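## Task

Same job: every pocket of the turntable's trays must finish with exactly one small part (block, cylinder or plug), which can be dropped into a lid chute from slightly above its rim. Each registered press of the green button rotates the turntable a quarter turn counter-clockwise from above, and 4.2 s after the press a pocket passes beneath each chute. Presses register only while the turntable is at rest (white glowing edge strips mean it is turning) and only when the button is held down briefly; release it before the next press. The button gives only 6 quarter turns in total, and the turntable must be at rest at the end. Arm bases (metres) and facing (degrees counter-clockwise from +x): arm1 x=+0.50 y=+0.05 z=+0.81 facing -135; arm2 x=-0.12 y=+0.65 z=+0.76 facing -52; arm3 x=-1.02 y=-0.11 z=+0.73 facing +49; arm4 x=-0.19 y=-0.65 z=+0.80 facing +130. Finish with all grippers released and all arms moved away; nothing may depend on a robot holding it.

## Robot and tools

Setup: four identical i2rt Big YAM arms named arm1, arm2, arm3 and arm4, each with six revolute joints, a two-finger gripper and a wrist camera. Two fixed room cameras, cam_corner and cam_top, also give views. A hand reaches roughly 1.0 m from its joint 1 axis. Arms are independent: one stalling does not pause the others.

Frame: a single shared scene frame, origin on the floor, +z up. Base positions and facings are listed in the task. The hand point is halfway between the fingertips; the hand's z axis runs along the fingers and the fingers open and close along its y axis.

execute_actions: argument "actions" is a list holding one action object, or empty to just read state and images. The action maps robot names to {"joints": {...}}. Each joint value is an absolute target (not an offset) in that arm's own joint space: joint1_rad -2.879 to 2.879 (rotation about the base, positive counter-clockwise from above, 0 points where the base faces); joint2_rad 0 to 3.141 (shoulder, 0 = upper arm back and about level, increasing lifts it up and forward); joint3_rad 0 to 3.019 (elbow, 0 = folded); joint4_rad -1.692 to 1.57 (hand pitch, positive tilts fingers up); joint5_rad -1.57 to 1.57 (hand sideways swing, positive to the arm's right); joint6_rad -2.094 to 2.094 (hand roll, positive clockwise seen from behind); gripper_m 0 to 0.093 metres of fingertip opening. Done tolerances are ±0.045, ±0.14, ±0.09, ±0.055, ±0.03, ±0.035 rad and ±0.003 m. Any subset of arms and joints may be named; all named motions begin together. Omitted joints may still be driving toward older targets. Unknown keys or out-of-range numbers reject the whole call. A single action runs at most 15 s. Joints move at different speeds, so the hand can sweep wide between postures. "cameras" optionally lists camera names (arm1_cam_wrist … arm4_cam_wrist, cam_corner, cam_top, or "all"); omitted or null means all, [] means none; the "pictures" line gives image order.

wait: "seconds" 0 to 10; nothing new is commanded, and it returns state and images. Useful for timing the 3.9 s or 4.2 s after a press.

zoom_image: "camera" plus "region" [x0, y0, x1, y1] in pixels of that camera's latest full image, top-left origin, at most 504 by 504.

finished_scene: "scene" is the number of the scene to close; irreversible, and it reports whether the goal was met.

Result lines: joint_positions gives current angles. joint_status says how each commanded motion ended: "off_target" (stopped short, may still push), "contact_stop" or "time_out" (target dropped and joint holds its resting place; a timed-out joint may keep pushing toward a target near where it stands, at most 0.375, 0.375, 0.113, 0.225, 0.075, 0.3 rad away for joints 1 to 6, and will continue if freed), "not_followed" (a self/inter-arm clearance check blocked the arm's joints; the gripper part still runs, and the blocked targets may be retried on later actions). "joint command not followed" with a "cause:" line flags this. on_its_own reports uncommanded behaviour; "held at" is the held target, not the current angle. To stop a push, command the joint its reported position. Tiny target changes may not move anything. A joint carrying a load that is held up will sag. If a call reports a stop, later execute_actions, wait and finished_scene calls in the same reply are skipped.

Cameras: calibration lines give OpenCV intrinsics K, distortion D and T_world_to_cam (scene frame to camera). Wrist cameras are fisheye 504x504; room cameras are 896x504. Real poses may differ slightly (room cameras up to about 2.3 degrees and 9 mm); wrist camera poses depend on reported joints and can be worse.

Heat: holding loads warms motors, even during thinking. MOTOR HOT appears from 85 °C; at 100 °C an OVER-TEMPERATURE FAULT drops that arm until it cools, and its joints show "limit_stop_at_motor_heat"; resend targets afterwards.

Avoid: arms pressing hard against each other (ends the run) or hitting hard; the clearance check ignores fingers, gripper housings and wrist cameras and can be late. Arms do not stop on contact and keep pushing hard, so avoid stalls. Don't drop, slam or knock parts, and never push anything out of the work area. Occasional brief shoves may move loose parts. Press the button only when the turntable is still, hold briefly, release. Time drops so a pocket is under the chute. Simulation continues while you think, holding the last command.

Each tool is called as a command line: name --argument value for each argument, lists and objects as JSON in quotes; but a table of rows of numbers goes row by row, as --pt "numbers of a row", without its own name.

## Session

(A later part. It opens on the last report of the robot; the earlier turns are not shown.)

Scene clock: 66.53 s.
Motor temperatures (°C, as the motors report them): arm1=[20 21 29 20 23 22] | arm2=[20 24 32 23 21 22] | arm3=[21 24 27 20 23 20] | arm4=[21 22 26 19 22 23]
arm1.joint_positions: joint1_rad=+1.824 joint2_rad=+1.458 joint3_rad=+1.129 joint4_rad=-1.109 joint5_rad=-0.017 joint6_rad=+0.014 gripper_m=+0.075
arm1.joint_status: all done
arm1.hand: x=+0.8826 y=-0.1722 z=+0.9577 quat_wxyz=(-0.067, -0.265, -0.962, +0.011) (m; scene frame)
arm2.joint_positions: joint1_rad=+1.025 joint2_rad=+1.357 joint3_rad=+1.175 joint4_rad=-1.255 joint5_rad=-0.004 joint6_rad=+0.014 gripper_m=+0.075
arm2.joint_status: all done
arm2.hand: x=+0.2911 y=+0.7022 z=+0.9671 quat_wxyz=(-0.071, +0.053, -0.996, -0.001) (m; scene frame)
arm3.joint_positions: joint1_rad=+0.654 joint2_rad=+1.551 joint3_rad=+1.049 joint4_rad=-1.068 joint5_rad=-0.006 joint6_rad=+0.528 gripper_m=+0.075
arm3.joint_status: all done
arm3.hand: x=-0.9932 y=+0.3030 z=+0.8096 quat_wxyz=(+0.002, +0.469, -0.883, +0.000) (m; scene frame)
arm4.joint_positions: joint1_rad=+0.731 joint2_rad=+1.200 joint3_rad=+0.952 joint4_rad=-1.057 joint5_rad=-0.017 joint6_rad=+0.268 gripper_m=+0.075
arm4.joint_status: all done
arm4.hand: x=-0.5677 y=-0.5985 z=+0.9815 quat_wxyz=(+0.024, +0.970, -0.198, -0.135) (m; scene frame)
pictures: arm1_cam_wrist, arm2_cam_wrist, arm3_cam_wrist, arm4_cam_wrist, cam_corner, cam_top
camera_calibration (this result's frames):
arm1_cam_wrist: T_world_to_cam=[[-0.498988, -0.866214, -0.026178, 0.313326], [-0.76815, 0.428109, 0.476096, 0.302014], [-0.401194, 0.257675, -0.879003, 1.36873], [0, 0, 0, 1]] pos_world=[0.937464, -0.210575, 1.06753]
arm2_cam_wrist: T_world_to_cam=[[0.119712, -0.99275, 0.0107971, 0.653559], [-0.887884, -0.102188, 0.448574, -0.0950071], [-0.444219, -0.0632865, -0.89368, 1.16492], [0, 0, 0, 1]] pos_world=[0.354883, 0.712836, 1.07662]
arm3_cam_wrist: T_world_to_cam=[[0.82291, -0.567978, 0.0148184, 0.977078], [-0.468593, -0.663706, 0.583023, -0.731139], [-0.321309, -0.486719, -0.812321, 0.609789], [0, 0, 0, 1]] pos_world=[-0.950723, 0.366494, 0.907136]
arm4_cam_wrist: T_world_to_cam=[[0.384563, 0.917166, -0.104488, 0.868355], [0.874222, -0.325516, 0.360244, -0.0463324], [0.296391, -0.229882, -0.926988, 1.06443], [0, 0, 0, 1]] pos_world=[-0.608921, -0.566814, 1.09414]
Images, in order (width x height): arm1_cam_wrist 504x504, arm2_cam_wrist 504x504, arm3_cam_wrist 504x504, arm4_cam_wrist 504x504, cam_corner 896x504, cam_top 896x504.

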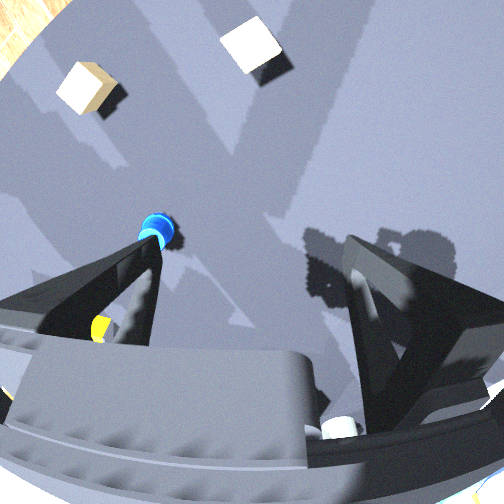

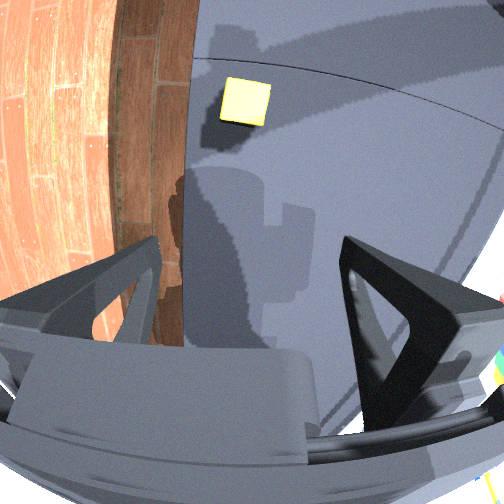

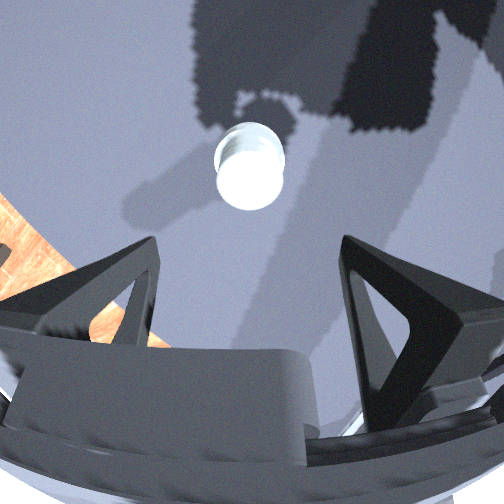

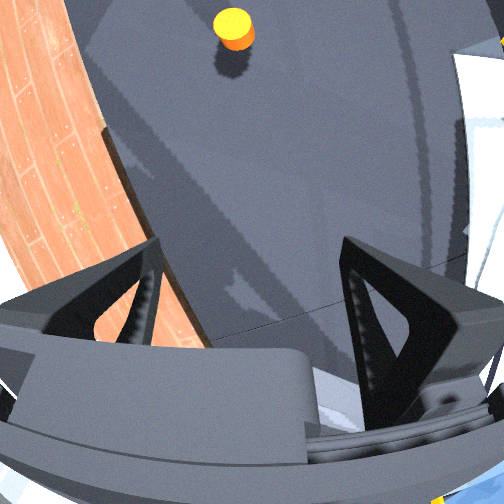

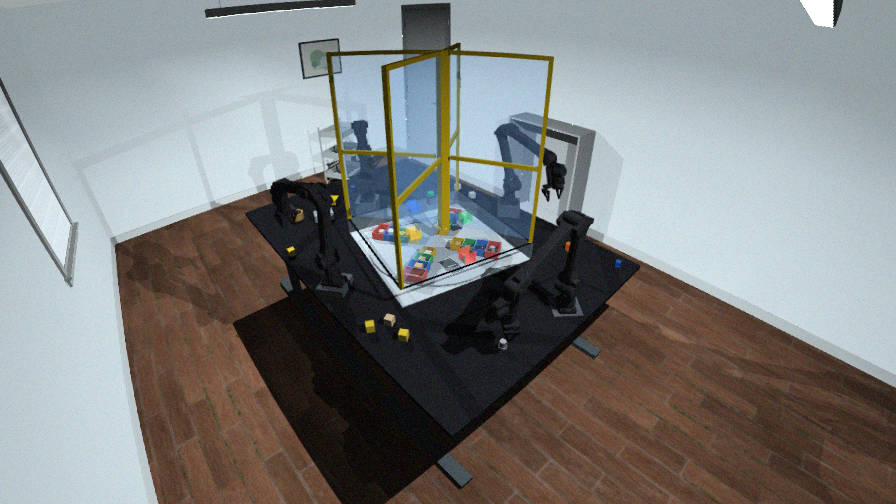

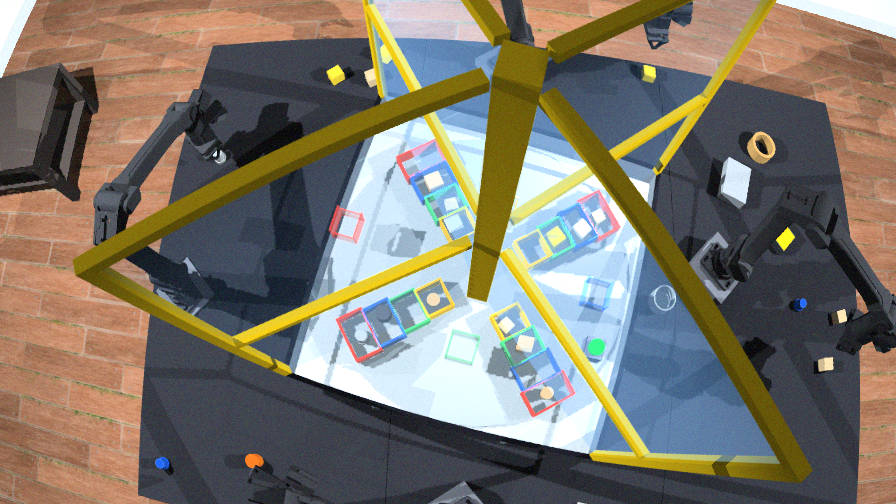

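zoom_image --camera "arm1_cam_wrist" --region '[200, 0, 310, 110]'

zoom_image --camera "arm2_cam_wrist" --region '[190, 50, 300, 160]'

zoom_image --camera "arm3_cam_wrist" --region '[190, 105, 310, 225]'

zoom_image --camera "arm4_cam_wrist" --region '[185, 0, 285, 100]'

Region (200, 0, 310, 110) of arm1_cam_wrist's 504x504 image, scaled by 4.582, with more detail than that image has.

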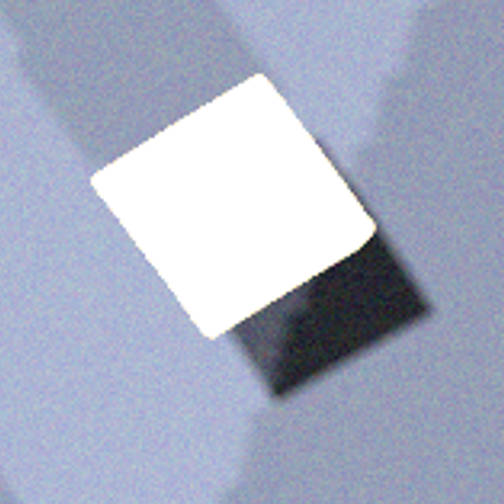

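Region (190, 50, 300, 160) of arm2_cam_wrist's 504x504 image, scaled by 4.582, with more detail than that image has.

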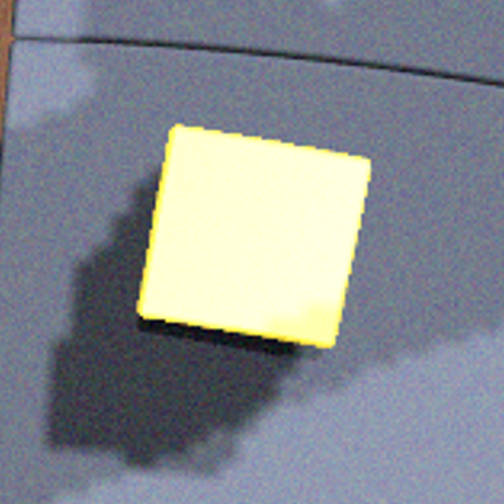

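Region (190, 105, 310, 225) of arm3_cam_wrist's 504x504 image, scaled by 4.200, with more detail than that image has.

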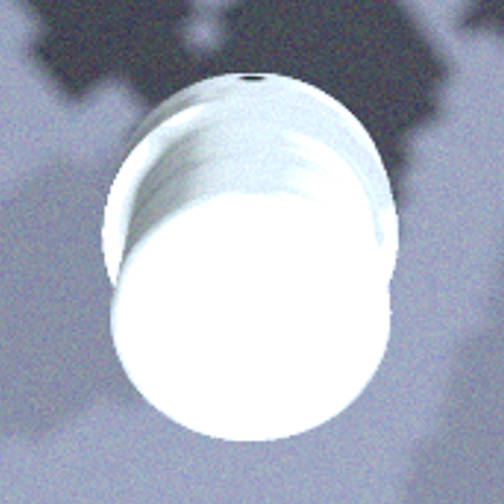

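Region (185, 0, 285, 100) of arm4_cam_wrist's 504x504 image, scaled by 5.040, with more detail than that image has.

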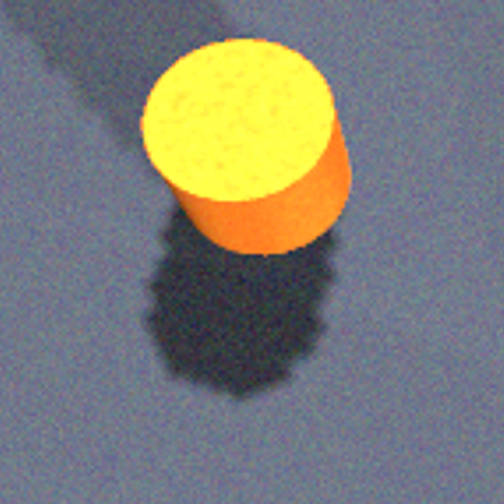

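execute_actions --actions '[{"arm1":{"joints":{"joint1_rad":1.83,"joint2_rad":2.075,"joint3_rad":1.386,"joint4_rad":-0.815,"joint6_rad":-0.615}},"arm2":{"joints":{"joint1_rad":1.04,"joint2_rad":1.84,"joint3_rad":1.11,"joint4_rad":-0.835,"joint6_rad":0.22}},"arm3":{"joints":{"joint1_rad":0.64,"joint2_rad":1.707,"joint3_rad":0.99,"joint4_rad":-0.858}},"arm4":{"joints":{"joint2_rad":2.068,"joint3_rad":1.386,"joint4_rad":-0.815}}}]' --cameras '["arm1_cam_wrist","arm2_cam_wrist","arm3_cam_wrist","arm4_cam_wrist"]'

Scene clock: 70.03 s.
Motor temperatures (°C, as the motors report them): arm1=[20 21 29 20 23 22] | arm2=[20 24 31 23 21 22] | arm3=[21 24 27 20 23 20] | arm4=[21 22 26 19 22 23]
arm1.joint_positions: joint1_rad=+1.825 joint2_rad=+2.095 joint3_rad=+1.373 joint4_rad=-0.824 joint5_rad=-0.018 joint6_rad=-0.599 gripper_m=+0.075
arm1.joint_status: all done
arm1.hand: x=+0.9885 y=-0.2337 z=+0.7366 quat_wxyz=(-0.015, +0.037, -0.999, +0.001) (m; scene frame)
arm2.joint_positions: joint1_rad=+1.035 joint2_rad=+1.844 joint3_rad=+1.113 joint4_rad=-0.845 joint5_rad=-0.004 joint6_rad=+0.205 gripper_m=+0.075
arm2.joint_status: all done
arm2.hand: x=+0.3486 y=+0.7110 z=+0.7415 quat_wxyz=(-0.002, -0.038, -0.999, +0.003) (m; scene frame)
arm3.joint_positions: joint1_rad=+0.643 joint2_rad=+1.698 joint3_rad=+0.996 joint4_rad=-0.867 joint5_rad=-0.007 joint6_rad=+0.528 gripper_m=+0.075
arm3.joint_status: all done
arm3.hand: x=-0.9876 y=+0.3145 z=+0.7339 quat_wxyz=(+0.003, +0.464, -0.886, -0.001) (m; scene frame)
arm4.joint_positions: joint1_rad=+0.731 joint2_rad=+2.085 joint3_rad=+1.365 joint4_rad=-0.815 joint5_rad=-0.017 joint6_rad=+0.268 gripper_m=+0.075
arm4.joint_status: all done
arm4.hand: x=-0.7487 y=-0.5769 z=+0.7353 quat_wxyz=(+0.016, +0.979, -0.200, -0.021) (m; scene frame)
pictures: arm1_cam_wrist, arm2_cam_wrist, arm3_cam_wrist, arm4_cam_wrist
camera_calibration (this result's frames):
arm1_cam_wrist: T_world_to_cam=[[0.088004, -0.996075, -0.00943834, -0.315834], [-0.820712, -0.0778738, 0.56601, 0.382464], [-0.564524, -0.042065, -0.824344, 1.28382], [0, 0, 0, 1]] pos_world=[1.06643, -0.230807, 0.838849]
arm2_cam_wrist: T_world_to_cam=[[-0.061322, -0.998071, 0.00968342, 0.725556], [-0.822304, 0.0560169, 0.566284, -0.164524], [-0.565734, 0.0267629, -0.824153, 0.916199], [0, 0, 0, 1]] pos_world=[0.427529, 0.708853, 0.841229]
arm3_cam_wrist: T_world_to_cam=[[0.81615, -0.577683, 0.0134654, 0.977496], [-0.475798, -0.658619, 0.582955, -0.685426], [-0.327895, -0.482186, -0.812393, 0.547814], [0, 0, 0, 1]] pos_world=[-0.944282, 0.377396, 0.831451]
arm4_cam_wrist: T_world_to_cam=[[0.398786, 0.916011, -0.0435168, 0.857627], [0.770027, -0.308706, 0.558353, -0.00631782], [0.498024, -0.256173, -0.828461, 0.958165], [0, 0, 0, 1]] pos_world=[-0.814334, -0.542091, 0.834652]
Images, in order (width x height): arm1_cam_wrist 504x504, arm2_cam_wrist 504x504, arm3_cam_wrist 504x504, arm4_cam_wrist 504x504.

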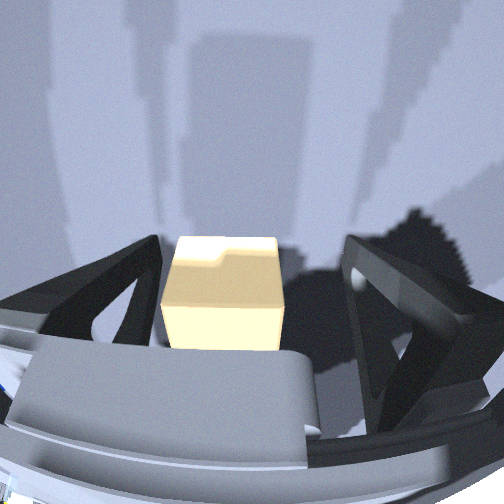

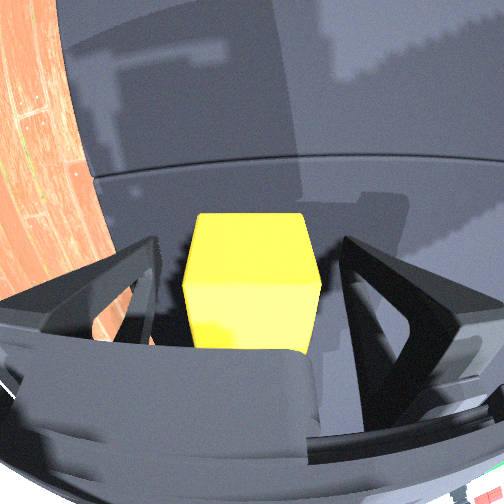

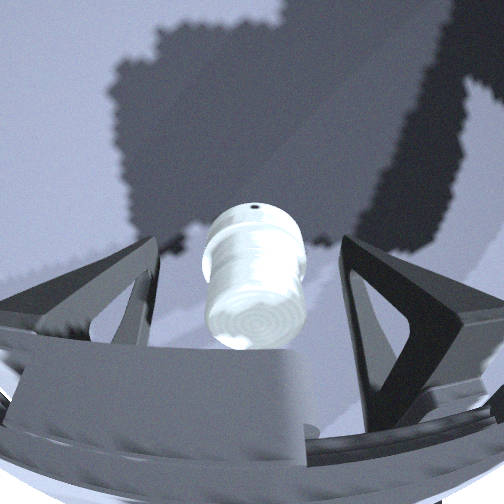

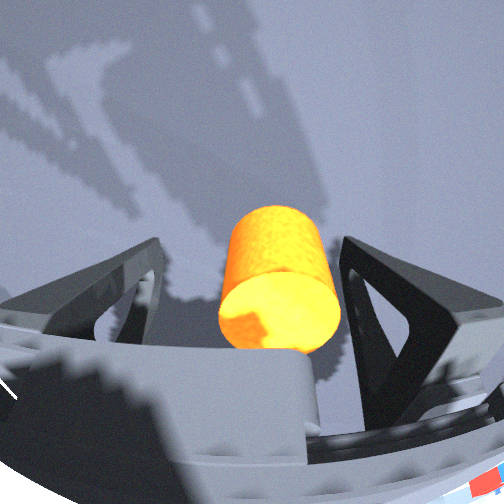

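execute_actions --actions '[{"arm1":{"joints":{"joint3_rad":1.35,"joint4_rad":-0.865,"gripper_m":0.02}},"arm2":{"joints":{"gripper_m":0.02}},"arm3":{"joints":{"gripper_m":0.02}},"arm4":{"joints":{"joint1_rad":0.712,"joint3_rad":1.342,"gripper_m":0.02}}}]' --cameras '["arm1_cam_wrist","arm2_cam_wrist","arm3_cam_wrist","arm4_cam_wrist"]'

Scene clock: 70.90 s.
Motor temperatures (°C, as the motors report them): arm1=[20 21 29 20 23 22] | arm2=[20 24 31 23 21 22] | arm3=[21 24 27 20 23 20] | arm4=[21 22 26 19 22 23]
arm1.joint_positions: joint1_rad=+1.825 joint2_rad=+2.090 joint3_rad=+1.359 joint4_rad=-0.849 joint5_rad=-0.018 joint6_rad=-0.601 gripper_m=+0.039
arm1.joint_status: gripper_m off_target (ended at +0.039, target +0.020); the others done
arm1.hand: x=+0.9781 y=-0.2278 z=+0.7351 quat_wxyz=(-0.001, +0.038, -0.999, -0.008) (m; scene frame)
arm2.joint_positions: joint1_rad=+1.035 joint2_rad=+1.844 joint3_rad=+1.113 joint4_rad=-0.845 joint5_rad=-0.004 joint6_rad=+0.205 gripper_m=+0.039
arm2.joint_status: gripper_m off_target (ended at +0.039, target +0.020)
arm2.hand: x=+0.3486 y=+0.7110 z=+0.7415 quat_wxyz=(-0.002, -0.038, -0.999, +0.003) (m; scene frame)
arm3.joint_positions: joint1_rad=+0.643 joint2_rad=+1.698 joint3_rad=+0.996 joint4_rad=-0.867 joint5_rad=-0.007 joint6_rad=+0.528 gripper_m=+0.037
arm3.joint_status: gripper_m off_target (ended at +0.037, target +0.020)
arm3.hand: x=-0.9875 y=+0.3146 z=+0.7339 quat_wxyz=(+0.002, +0.464, -0.886, -0.001) (m; scene frame)
arm4.joint_positions: joint1_rad=+0.724 joint2_rad=+2.083 joint3_rad=+1.354 joint4_rad=-0.815 joint5_rad=-0.017 joint6_rad=+0.268 gripper_m=+0.039
arm4.joint_status: gripper_m off_target (ended at +0.039, target +0.020); the others done
arm4.hand: x=-0.7434 y=-0.5739 z=+0.7333 quat_wxyz=(+0.016, +0.979, -0.204, -0.017) (m; scene frame)
pictures: arm1_cam_wrist, arm2_cam_wrist, arm3_cam_wrist, arm4_cam_wrist
camera_calibration (this result's frames):
arm1_cam_wrist: T_world_to_cam=[[0.0888184, -0.995639, -0.0285374, -0.295711], [-0.803216, -0.0885371, 0.589071, 0.338667], [-0.589029, -0.0293987, -0.807577, 1.29148], [0, 0, 0, 1]] pos_world=[1.05901, -0.226469, 0.835034]
arm2_cam_wrist: T_world_to_cam=[[-0.0617027, -0.998048, 0.00968161, 0.725674], [-0.822285, 0.0563297, 0.566282, -0.164751], [-0.565722, 0.0269801, -0.824155, 0.916041], [0, 0, 0, 1]] pos_world=[0.427528, 0.708823, 0.84123]
arm3_cam_wrist: T_world_to_cam=[[0.816145, -0.577687, 0.0135971, 0.977387], [-0.476036, -0.658824, 0.582529, -0.685191], [-0.327561, -0.481901, -0.812696, 0.548343], [0, 0, 0, 1]] pos_world=[-0.94425, 0.37745, 0.83149]
arm4_cam_wrist: T_world_to_cam=[[0.405308, 0.913232, -0.0416358, 0.854502], [0.763247, -0.312972, 0.565245, -0.0208936], [0.503169, -0.260877, -0.823872, 0.952415], [0, 0, 0, 1]] pos_world=[-0.809615, -0.538435, 0.832055]
Images, in order (width x height): arm1_cam_wrist 504x504, arm2_cam_wrist 504x504, arm3_cam_wrist 504x504, arm4_cam_wrist 504x504.

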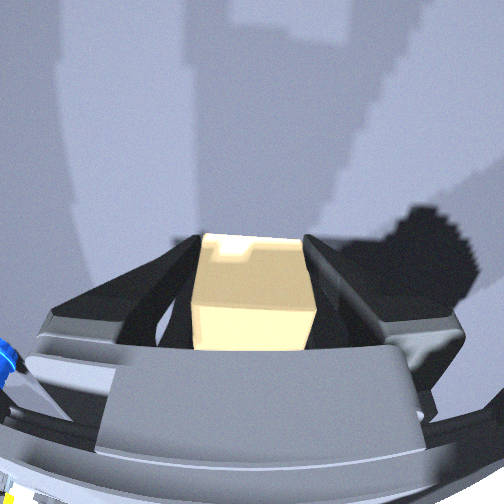

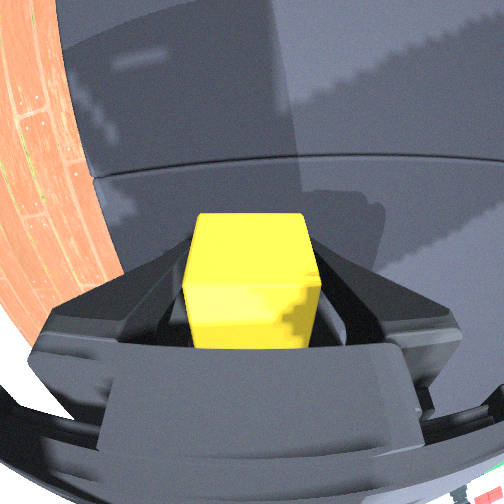

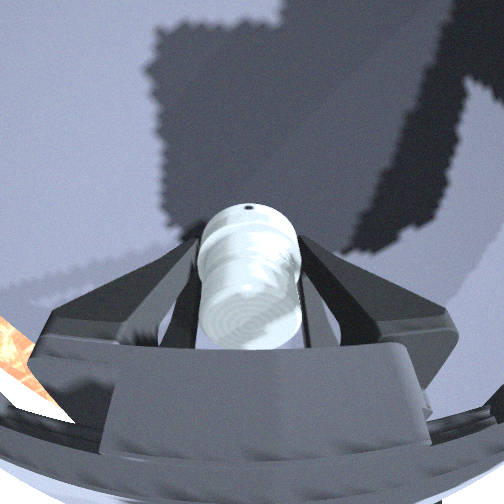

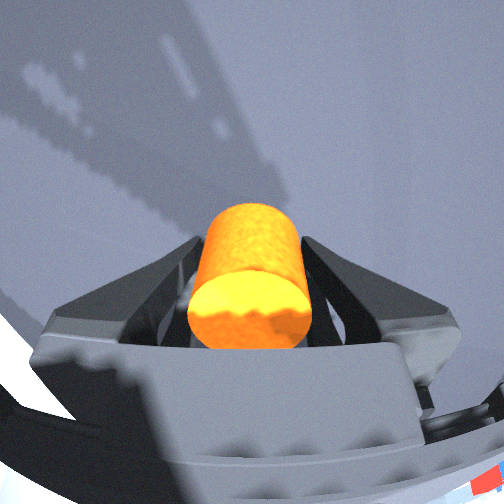

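execute_actions --actions '[{"arm1":{"joints":{"joint1_rad":1.808,"joint3_rad":1.345,"joint4_rad":-0.88,"gripper_m":0.058}},"arm2":{"joints":{"joint1_rad":-0.685,"joint2_rad":1.15,"joint3_rad":0.95,"joint4_rad":-1.46,"joint6_rad":0.155}},"arm3":{"joints":{"joint1_rad":-0.48,"joint2_rad":1.75,"joint3_rad":1.70,"joint4_rad":-1.50}},"arm4":{"joints":{"joint2_rad":0.35,"joint3_rad":1.19,"joint4_rad":-1.21}}}]'

Scene clock: 74.37 s.
Motor temperatures (°C, as the motors report them): arm1=[20 21 28 20 23 22] | arm2=[20 24 31 23 21 22] | arm3=[21 24 27 20 23 20] | arm4=[21 22 26 19 22 23]
arm1.joint_positions: joint1_rad=+1.814 joint2_rad=+2.090 joint3_rad=+1.345 joint4_rad=-0.867 joint5_rad=-0.018 joint6_rad=-0.601 gripper_m=+0.058
arm1.joint_status: all done
arm1.hand: x=+0.9655 y=-0.2272 z=+0.7316 quat_wxyz=(+0.012, +0.033, -0.999, -0.016) (m; scene frame)
arm2.joint_positions: joint1_rad=-0.686 joint2_rad=+1.152 joint3_rad=+0.956 joint4_rad=-1.451 joint5_rad=-0.004 joint6_rad=+0.171 gripper_m=+0.039
arm2.joint_status: all done
arm2.hand: x=-0.1277 y=+0.3664 z=+0.9492 quat_wxyz=(+0.020, -0.771, -0.636, -0.026) (m; scene frame)
arm3.joint_positions: joint1_rad=-0.485 joint2_rad=+1.753 joint3_rad=+1.658 joint4_rad=-1.491 joint5_rad=-0.002 joint6_rad=+0.528 gripper_m=+0.038
arm3.joint_status: all done
arm3.hand: x=-0.5221 y=+0.0776 z=+0.9386 quat_wxyz=(+0.007, -0.081, -0.997, +0.004) (m; scene frame)
arm4.joint_positions: joint1_rad=+0.722 joint2_rad=+0.350 joint3_rad=+1.171 joint4_rad=-1.204 joint5_rad=-0.017 joint6_rad=+0.268 gripper_m=+0.039
arm4.joint_status: all done
arm4.hand: x=-0.3611 y=-0.6208 z=+1.3145 quat_wxyz=(+0.047, +0.809, -0.168, -0.561) (m; scene frame)
pictures: arm1_cam_wrist, arm2_cam_wrist, arm3_cam_wrist, arm4_cam_wrist, cam_corner, cam_top
camera_calibration (this result's frames):
arm1_cam_wrist: T_world_to_cam=[[0.0770729, -0.99595, -0.0462973, -0.269864], [-0.788232, -0.0893018, 0.608865, 0.301587], [-0.610533, -0.010434, -0.791922, 1.29492], [0, 0, 0, 1]] pos_world=[1.04911, -0.228328, 0.829356]
arm2_cam_wrist: T_world_to_cam=[[-0.984365, 0.176139, -0.000428588, -0.188045], [0.137446, 0.769642, 0.623505, -0.847642], [0.110154, 0.613698, -0.781819, 0.658201], [0, 0, 0, 1]] pos_world=[-0.141103, 0.281567, 1.04302]
arm3_cam_wrist: T_world_to_cam=[[-0.171688, -0.984789, 0.0267247, -0.0386226], [-0.79236, 0.154158, 0.590255, -0.974453], [-0.585396, 0.0801641, -0.806775, 0.569209], [0, 0, 0, 1]] pos_world=[-0.445536, 0.0665545, 1.03543]
arm4_cam_wrist: T_world_to_cam=[[0.219191, 0.936776, -0.272775, 1.01788], [0.795411, -0.333476, -0.506078, 0.751222], [-0.565046, -0.106041, -0.818217, 0.929589], [0, 0, 0, 1]] pos_world=[-0.295381, -0.604439, 1.41844]
Images, in order (width x height): arm1_cam_wrist 504x504, arm2_cam_wrist 504x504, arm3_cam_wrist 504x504, arm4_cam_wrist 504x504, cam_corner 896x504, cam_top 896x504.

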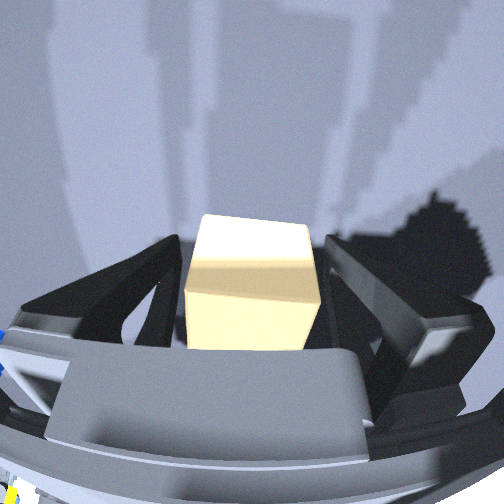

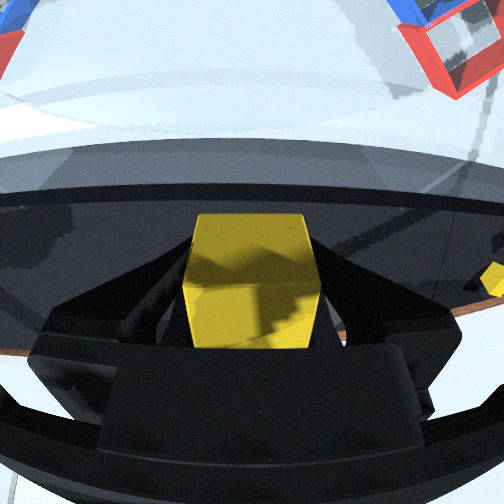

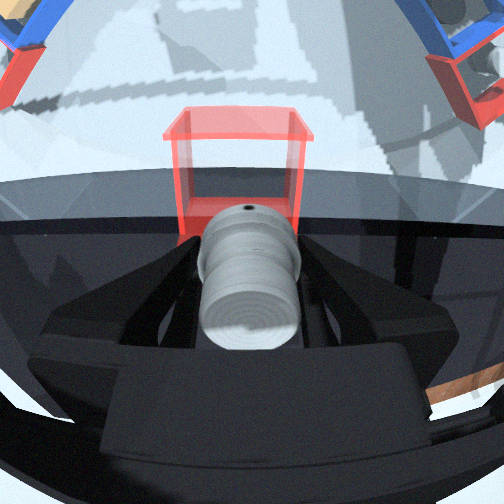

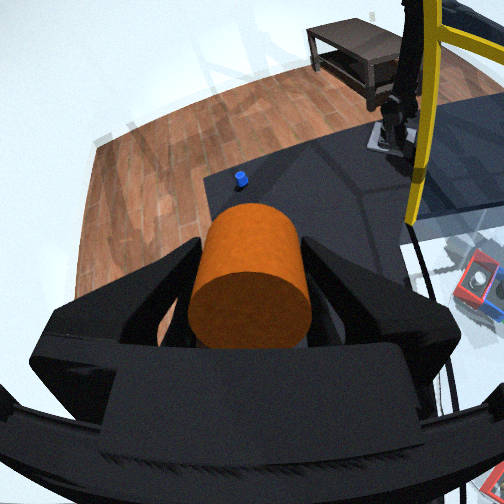

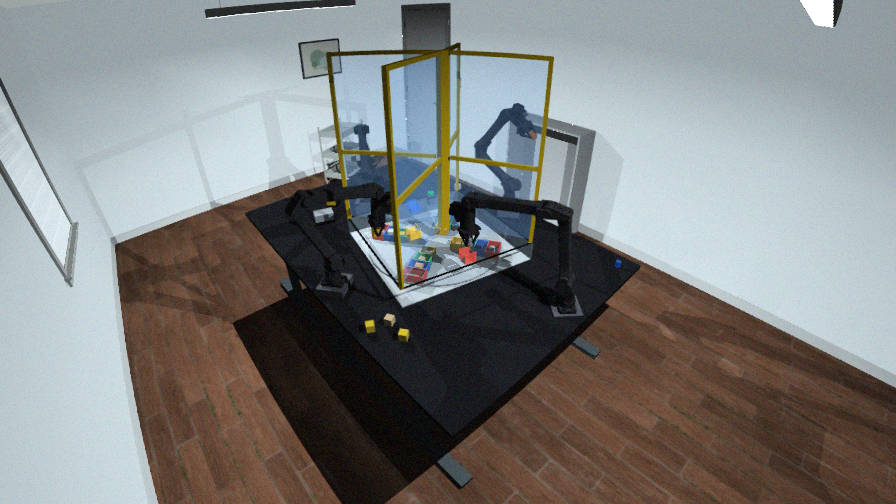

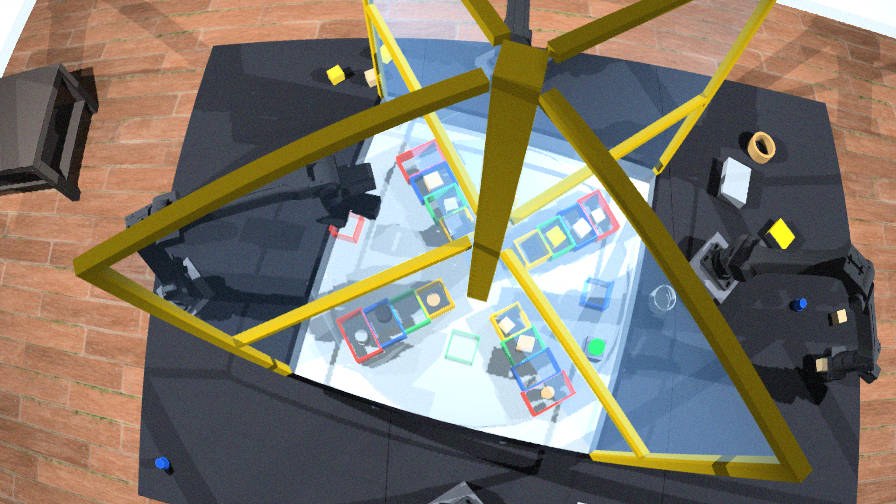

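execute_actions --actions '[{"arm1":{"joints":{"gripper_m":0.02}}}]' --cameras '["arm1_cam_wrist"]'

execute_actions --actions '[{"arm1":{"joints":{"joint1_rad":-0.229,"joint2_rad":1.585,"joint3_rad":1.275,"joint4_rad":-1.218,"joint6_rad":0.50}},"arm2":{"joints":{"joint2_rad":1.775,"joint3_rad":1.635,"joint4_rad":-1.45}},"arm3":{"joints":{"joint2_rad":1.785,"joint4_rad":-1.452}},"arm4":{"joints":{"joint1_rad":-0.64,"joint2_rad":1.535,"joint3_rad":1.20,"joint4_rad":-1.17}}}]'

Scene clock: 75.27 s.
Motor temperatures (°C, as the motors report them): arm1=[20 21 28 20 23 22] | arm2=[20 23 31 23 21 22] | arm3=[21 24 27 20 23 20] | arm4=[21 22 26 19 22 23]
arm1.joint_positions: joint1_rad=+1.814 joint2_rad=+2.090 joint3_rad=+1.345 joint4_rad=-0.867 joint5_rad=-0.018 joint6_rad=-0.601 gripper_m=+0.039
arm1.joint_status: gripper_m off_target (ended at +0.039, target +0.020)
arm1.hand: x=+0.9655 y=-0.2272 z=+0.7316 quat_wxyz=(+0.012, +0.033, -0.999, -0.016) (m; scene frame)
arm2.joint_positions: joint1_rad=-0.686 joint2_rad=+1.152 joint3_rad=+0.956 joint4_rad=-1.451 joint5_rad=-0.004 joint6_rad=+0.171 gripper_m=+0.039
arm2.joint_status: not commanded
arm2.hand: x=-0.1277 y=+0.3664 z=+0.9492 quat_wxyz=(+0.020, -0.771, -0.636, -0.026) (m; scene frame)
arm3.joint_positions: joint1_rad=-0.485 joint2_rad=+1.753 joint3_rad=+1.658 joint4_rad=-1.491 joint5_rad=-0.002 joint6_rad=+0.528 gripper_m=+0.038
arm3.joint_status: not commanded
arm3.hand: x=-0.5221 y=+0.0776 z=+0.9386 quat_wxyz=(+0.007, -0.081, -0.997, +0.004) (m; scene frame)
arm4.joint_positions: joint1_rad=+0.722 joint2_rad=+0.350 joint3_rad=+1.171 joint4_rad=-1.204 joint5_rad=-0.017 joint6_rad=+0.268 gripper_m=+0.039
arm4.joint_status: not commanded
arm4.hand: x=-0.3611 y=-0.6208 z=+1.3145 quat_wxyz=(+0.047, +0.809, -0.168, -0.561) (m; scene frame)
pictures: arm1_cam_wrist
camera_calibration (this result's frames):
arm1_cam_wrist: T_world_to_cam=[[0.0774531, -0.99592, -0.0463061, -0.270218], [-0.788205, -0.0896081, 0.608854, 0.301499], [-0.61052, -0.010659, -0.791929, 1.29486], [0, 0, 0, 1]] pos_world=[1.04911, -0.228297, 0.829357]
Images, in order (width x height): arm1_cam_wrist 504x504.

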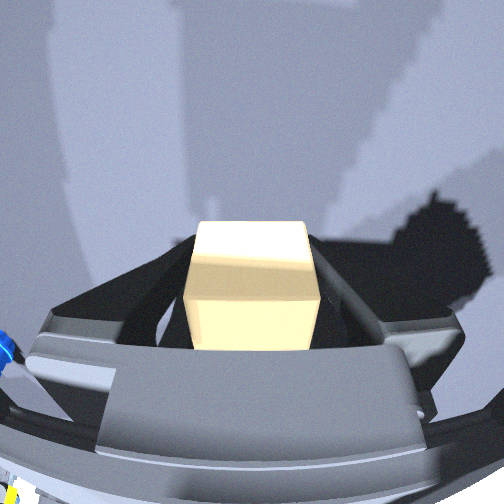

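Scene clock: 77.33 s.
Motor temperatures (°C, as the motors report them): arm1=[20 21 28 20 23 22] | arm2=[20 23 31 23 21 22] | arm3=[21 24 28 20 23 20] | arm4=[21 22 26 19 22 23]
arm1.joint_positions: joint1_rad=-0.235 joint2_rad=+1.596 joint3_rad=+1.260 joint4_rad=-1.204 joint5_rad=-0.018 joint6_rad=+0.484 gripper_m=+0.039
arm1.joint_status: all done
arm1.hand: x=+0.1049 y=-0.2027 z=+0.9458 quat_wxyz=(-0.017, -0.999, -0.037, +0.009) (m; scene frame)
arm2.joint_positions: joint1_rad=-0.686 joint2_rad=+1.769 joint3_rad=+1.578 joint4_rad=-1.451 joint5_rad=-0.004 joint6_rad=+0.171 gripper_m=+0.039
arm2.joint_status: all done
arm2.hand: x=-0.1325 y=+0.1313 z=+0.9379 quat_wxyz=(+0.018, -0.771, -0.636, -0.025) (m; scene frame)
arm3.joint_positions: joint1_rad=-0.485 joint2_rad=+1.767 joint3_rad=+1.658 joint4_rad=-1.461 joint5_rad=-0.002 joint6_rad=+0.528 gripper_m=+0.038
arm3.joint_status: all done
arm3.hand: x=-0.5141 y=+0.0806 z=+0.9310 quat_wxyz=(+0.000, -0.081, -0.997, +0.000) (m; scene frame)
arm4.joint_positions: joint1_rad=-0.648 joint2_rad=+1.530 joint3_rad=+1.170 joint4_rad=-1.175 joint5_rad=-0.019 joint6_rad=+0.264 gripper_m=+0.039
arm4.joint_status: all done
arm4.hand: x=-0.2159 y=-0.2087 z=+0.9283 quat_wxyz=(+0.004, +0.630, -0.777, -0.019) (m; scene frame)
pictures: arm1_cam_wrist, arm2_cam_wrist, arm3_cam_wrist, arm4_cam_wrist, cam_corner, cam_top
camera_calibration (this result's frames):
arm1_cam_wrist: T_world_to_cam=[[-0.0866894, 0.995132, -0.0468792, 0.25214], [0.812317, 0.0978488, 0.57495, -0.602878], [0.576738, 0.0117613, -0.816844, 0.84286], [0, 0, 0, 1]] pos_world=[0.0254764, -0.201835, 1.04693]
arm2_cam_wrist: T_world_to_cam=[[-0.984356, 0.176187, -0.0012602, -0.150548], [0.137556, 0.772953, 0.619372, -0.655528], [0.110099, 0.609509, -0.785097, 0.797815], [0, 0, 0, 1]] pos_world=[-0.14586, 0.0469419, 1.03219]
arm3_cam_wrist: T_world_to_cam=[[-0.171972, -0.984924, 0.0187047, -0.0267587], [-0.80091, 0.150847, 0.579472, -0.95827], [-0.573558, 0.0846723, -0.814777, 0.580702], [0, 0, 0, 1]] pos_world=[-0.439023, 0.0690276, 1.02893]
arm4_cam_wrist: T_world_to_cam=[[0.976241, -0.213383, -0.0377101, 0.199803], [-0.153824, -0.805014, 0.572966, -0.727285], [-0.152618, -0.553552, -0.818711, 0.735439], [0, 0, 0, 1]] pos_world=[-0.194689, -0.135736, 1.02636]
Images, in order (width x height): arm1_cam_wrist 504x504, arm2_cam_wrist 504x504, arm3_cam_wrist 504x504, arm4_cam_wrist 504x504, cam_corner 896x504, cam_top 896x504.

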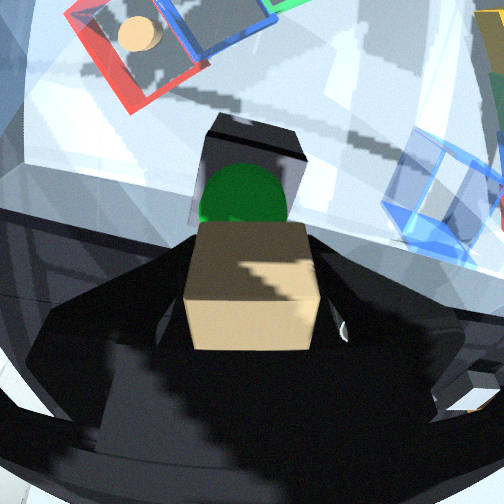

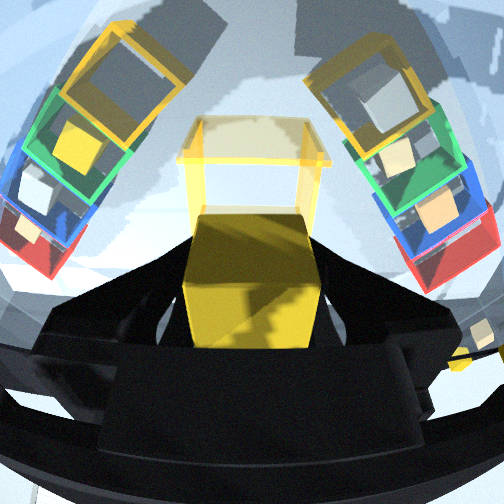

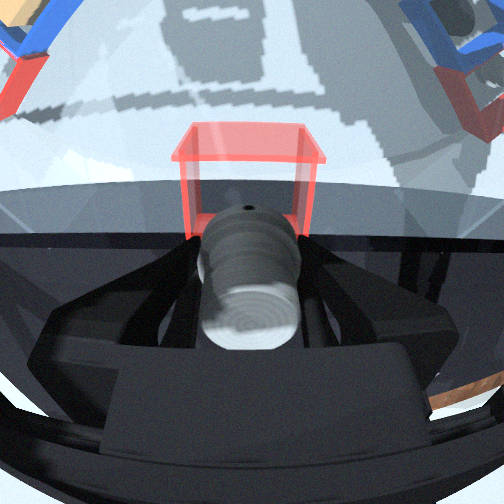

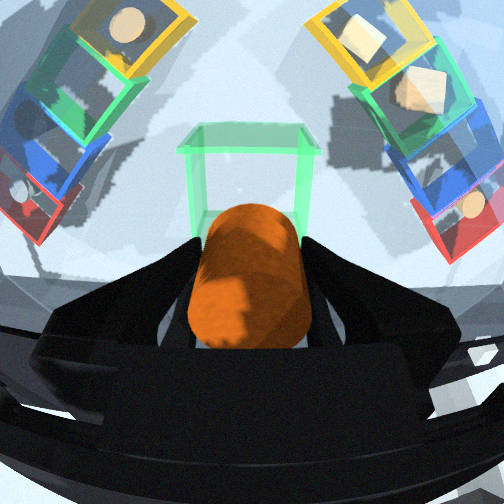

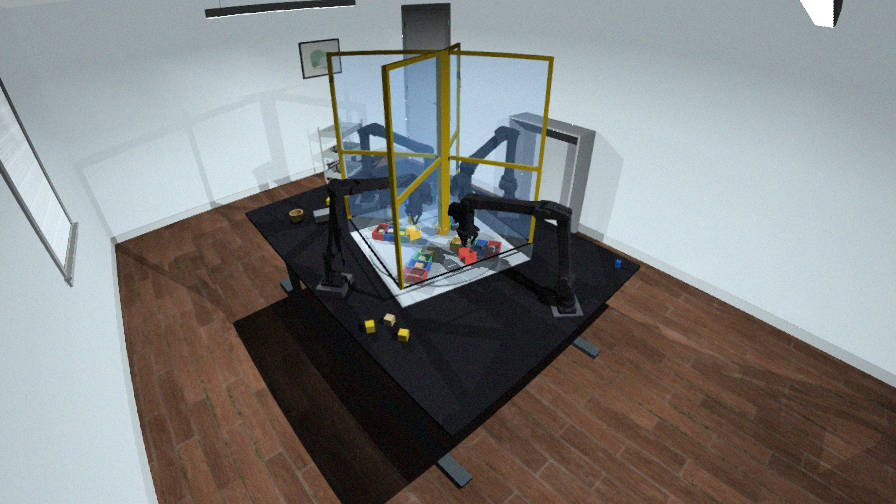

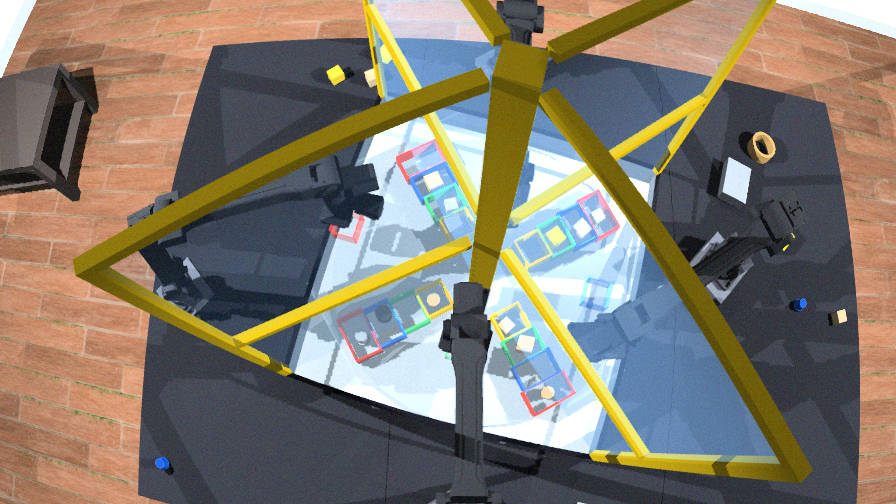

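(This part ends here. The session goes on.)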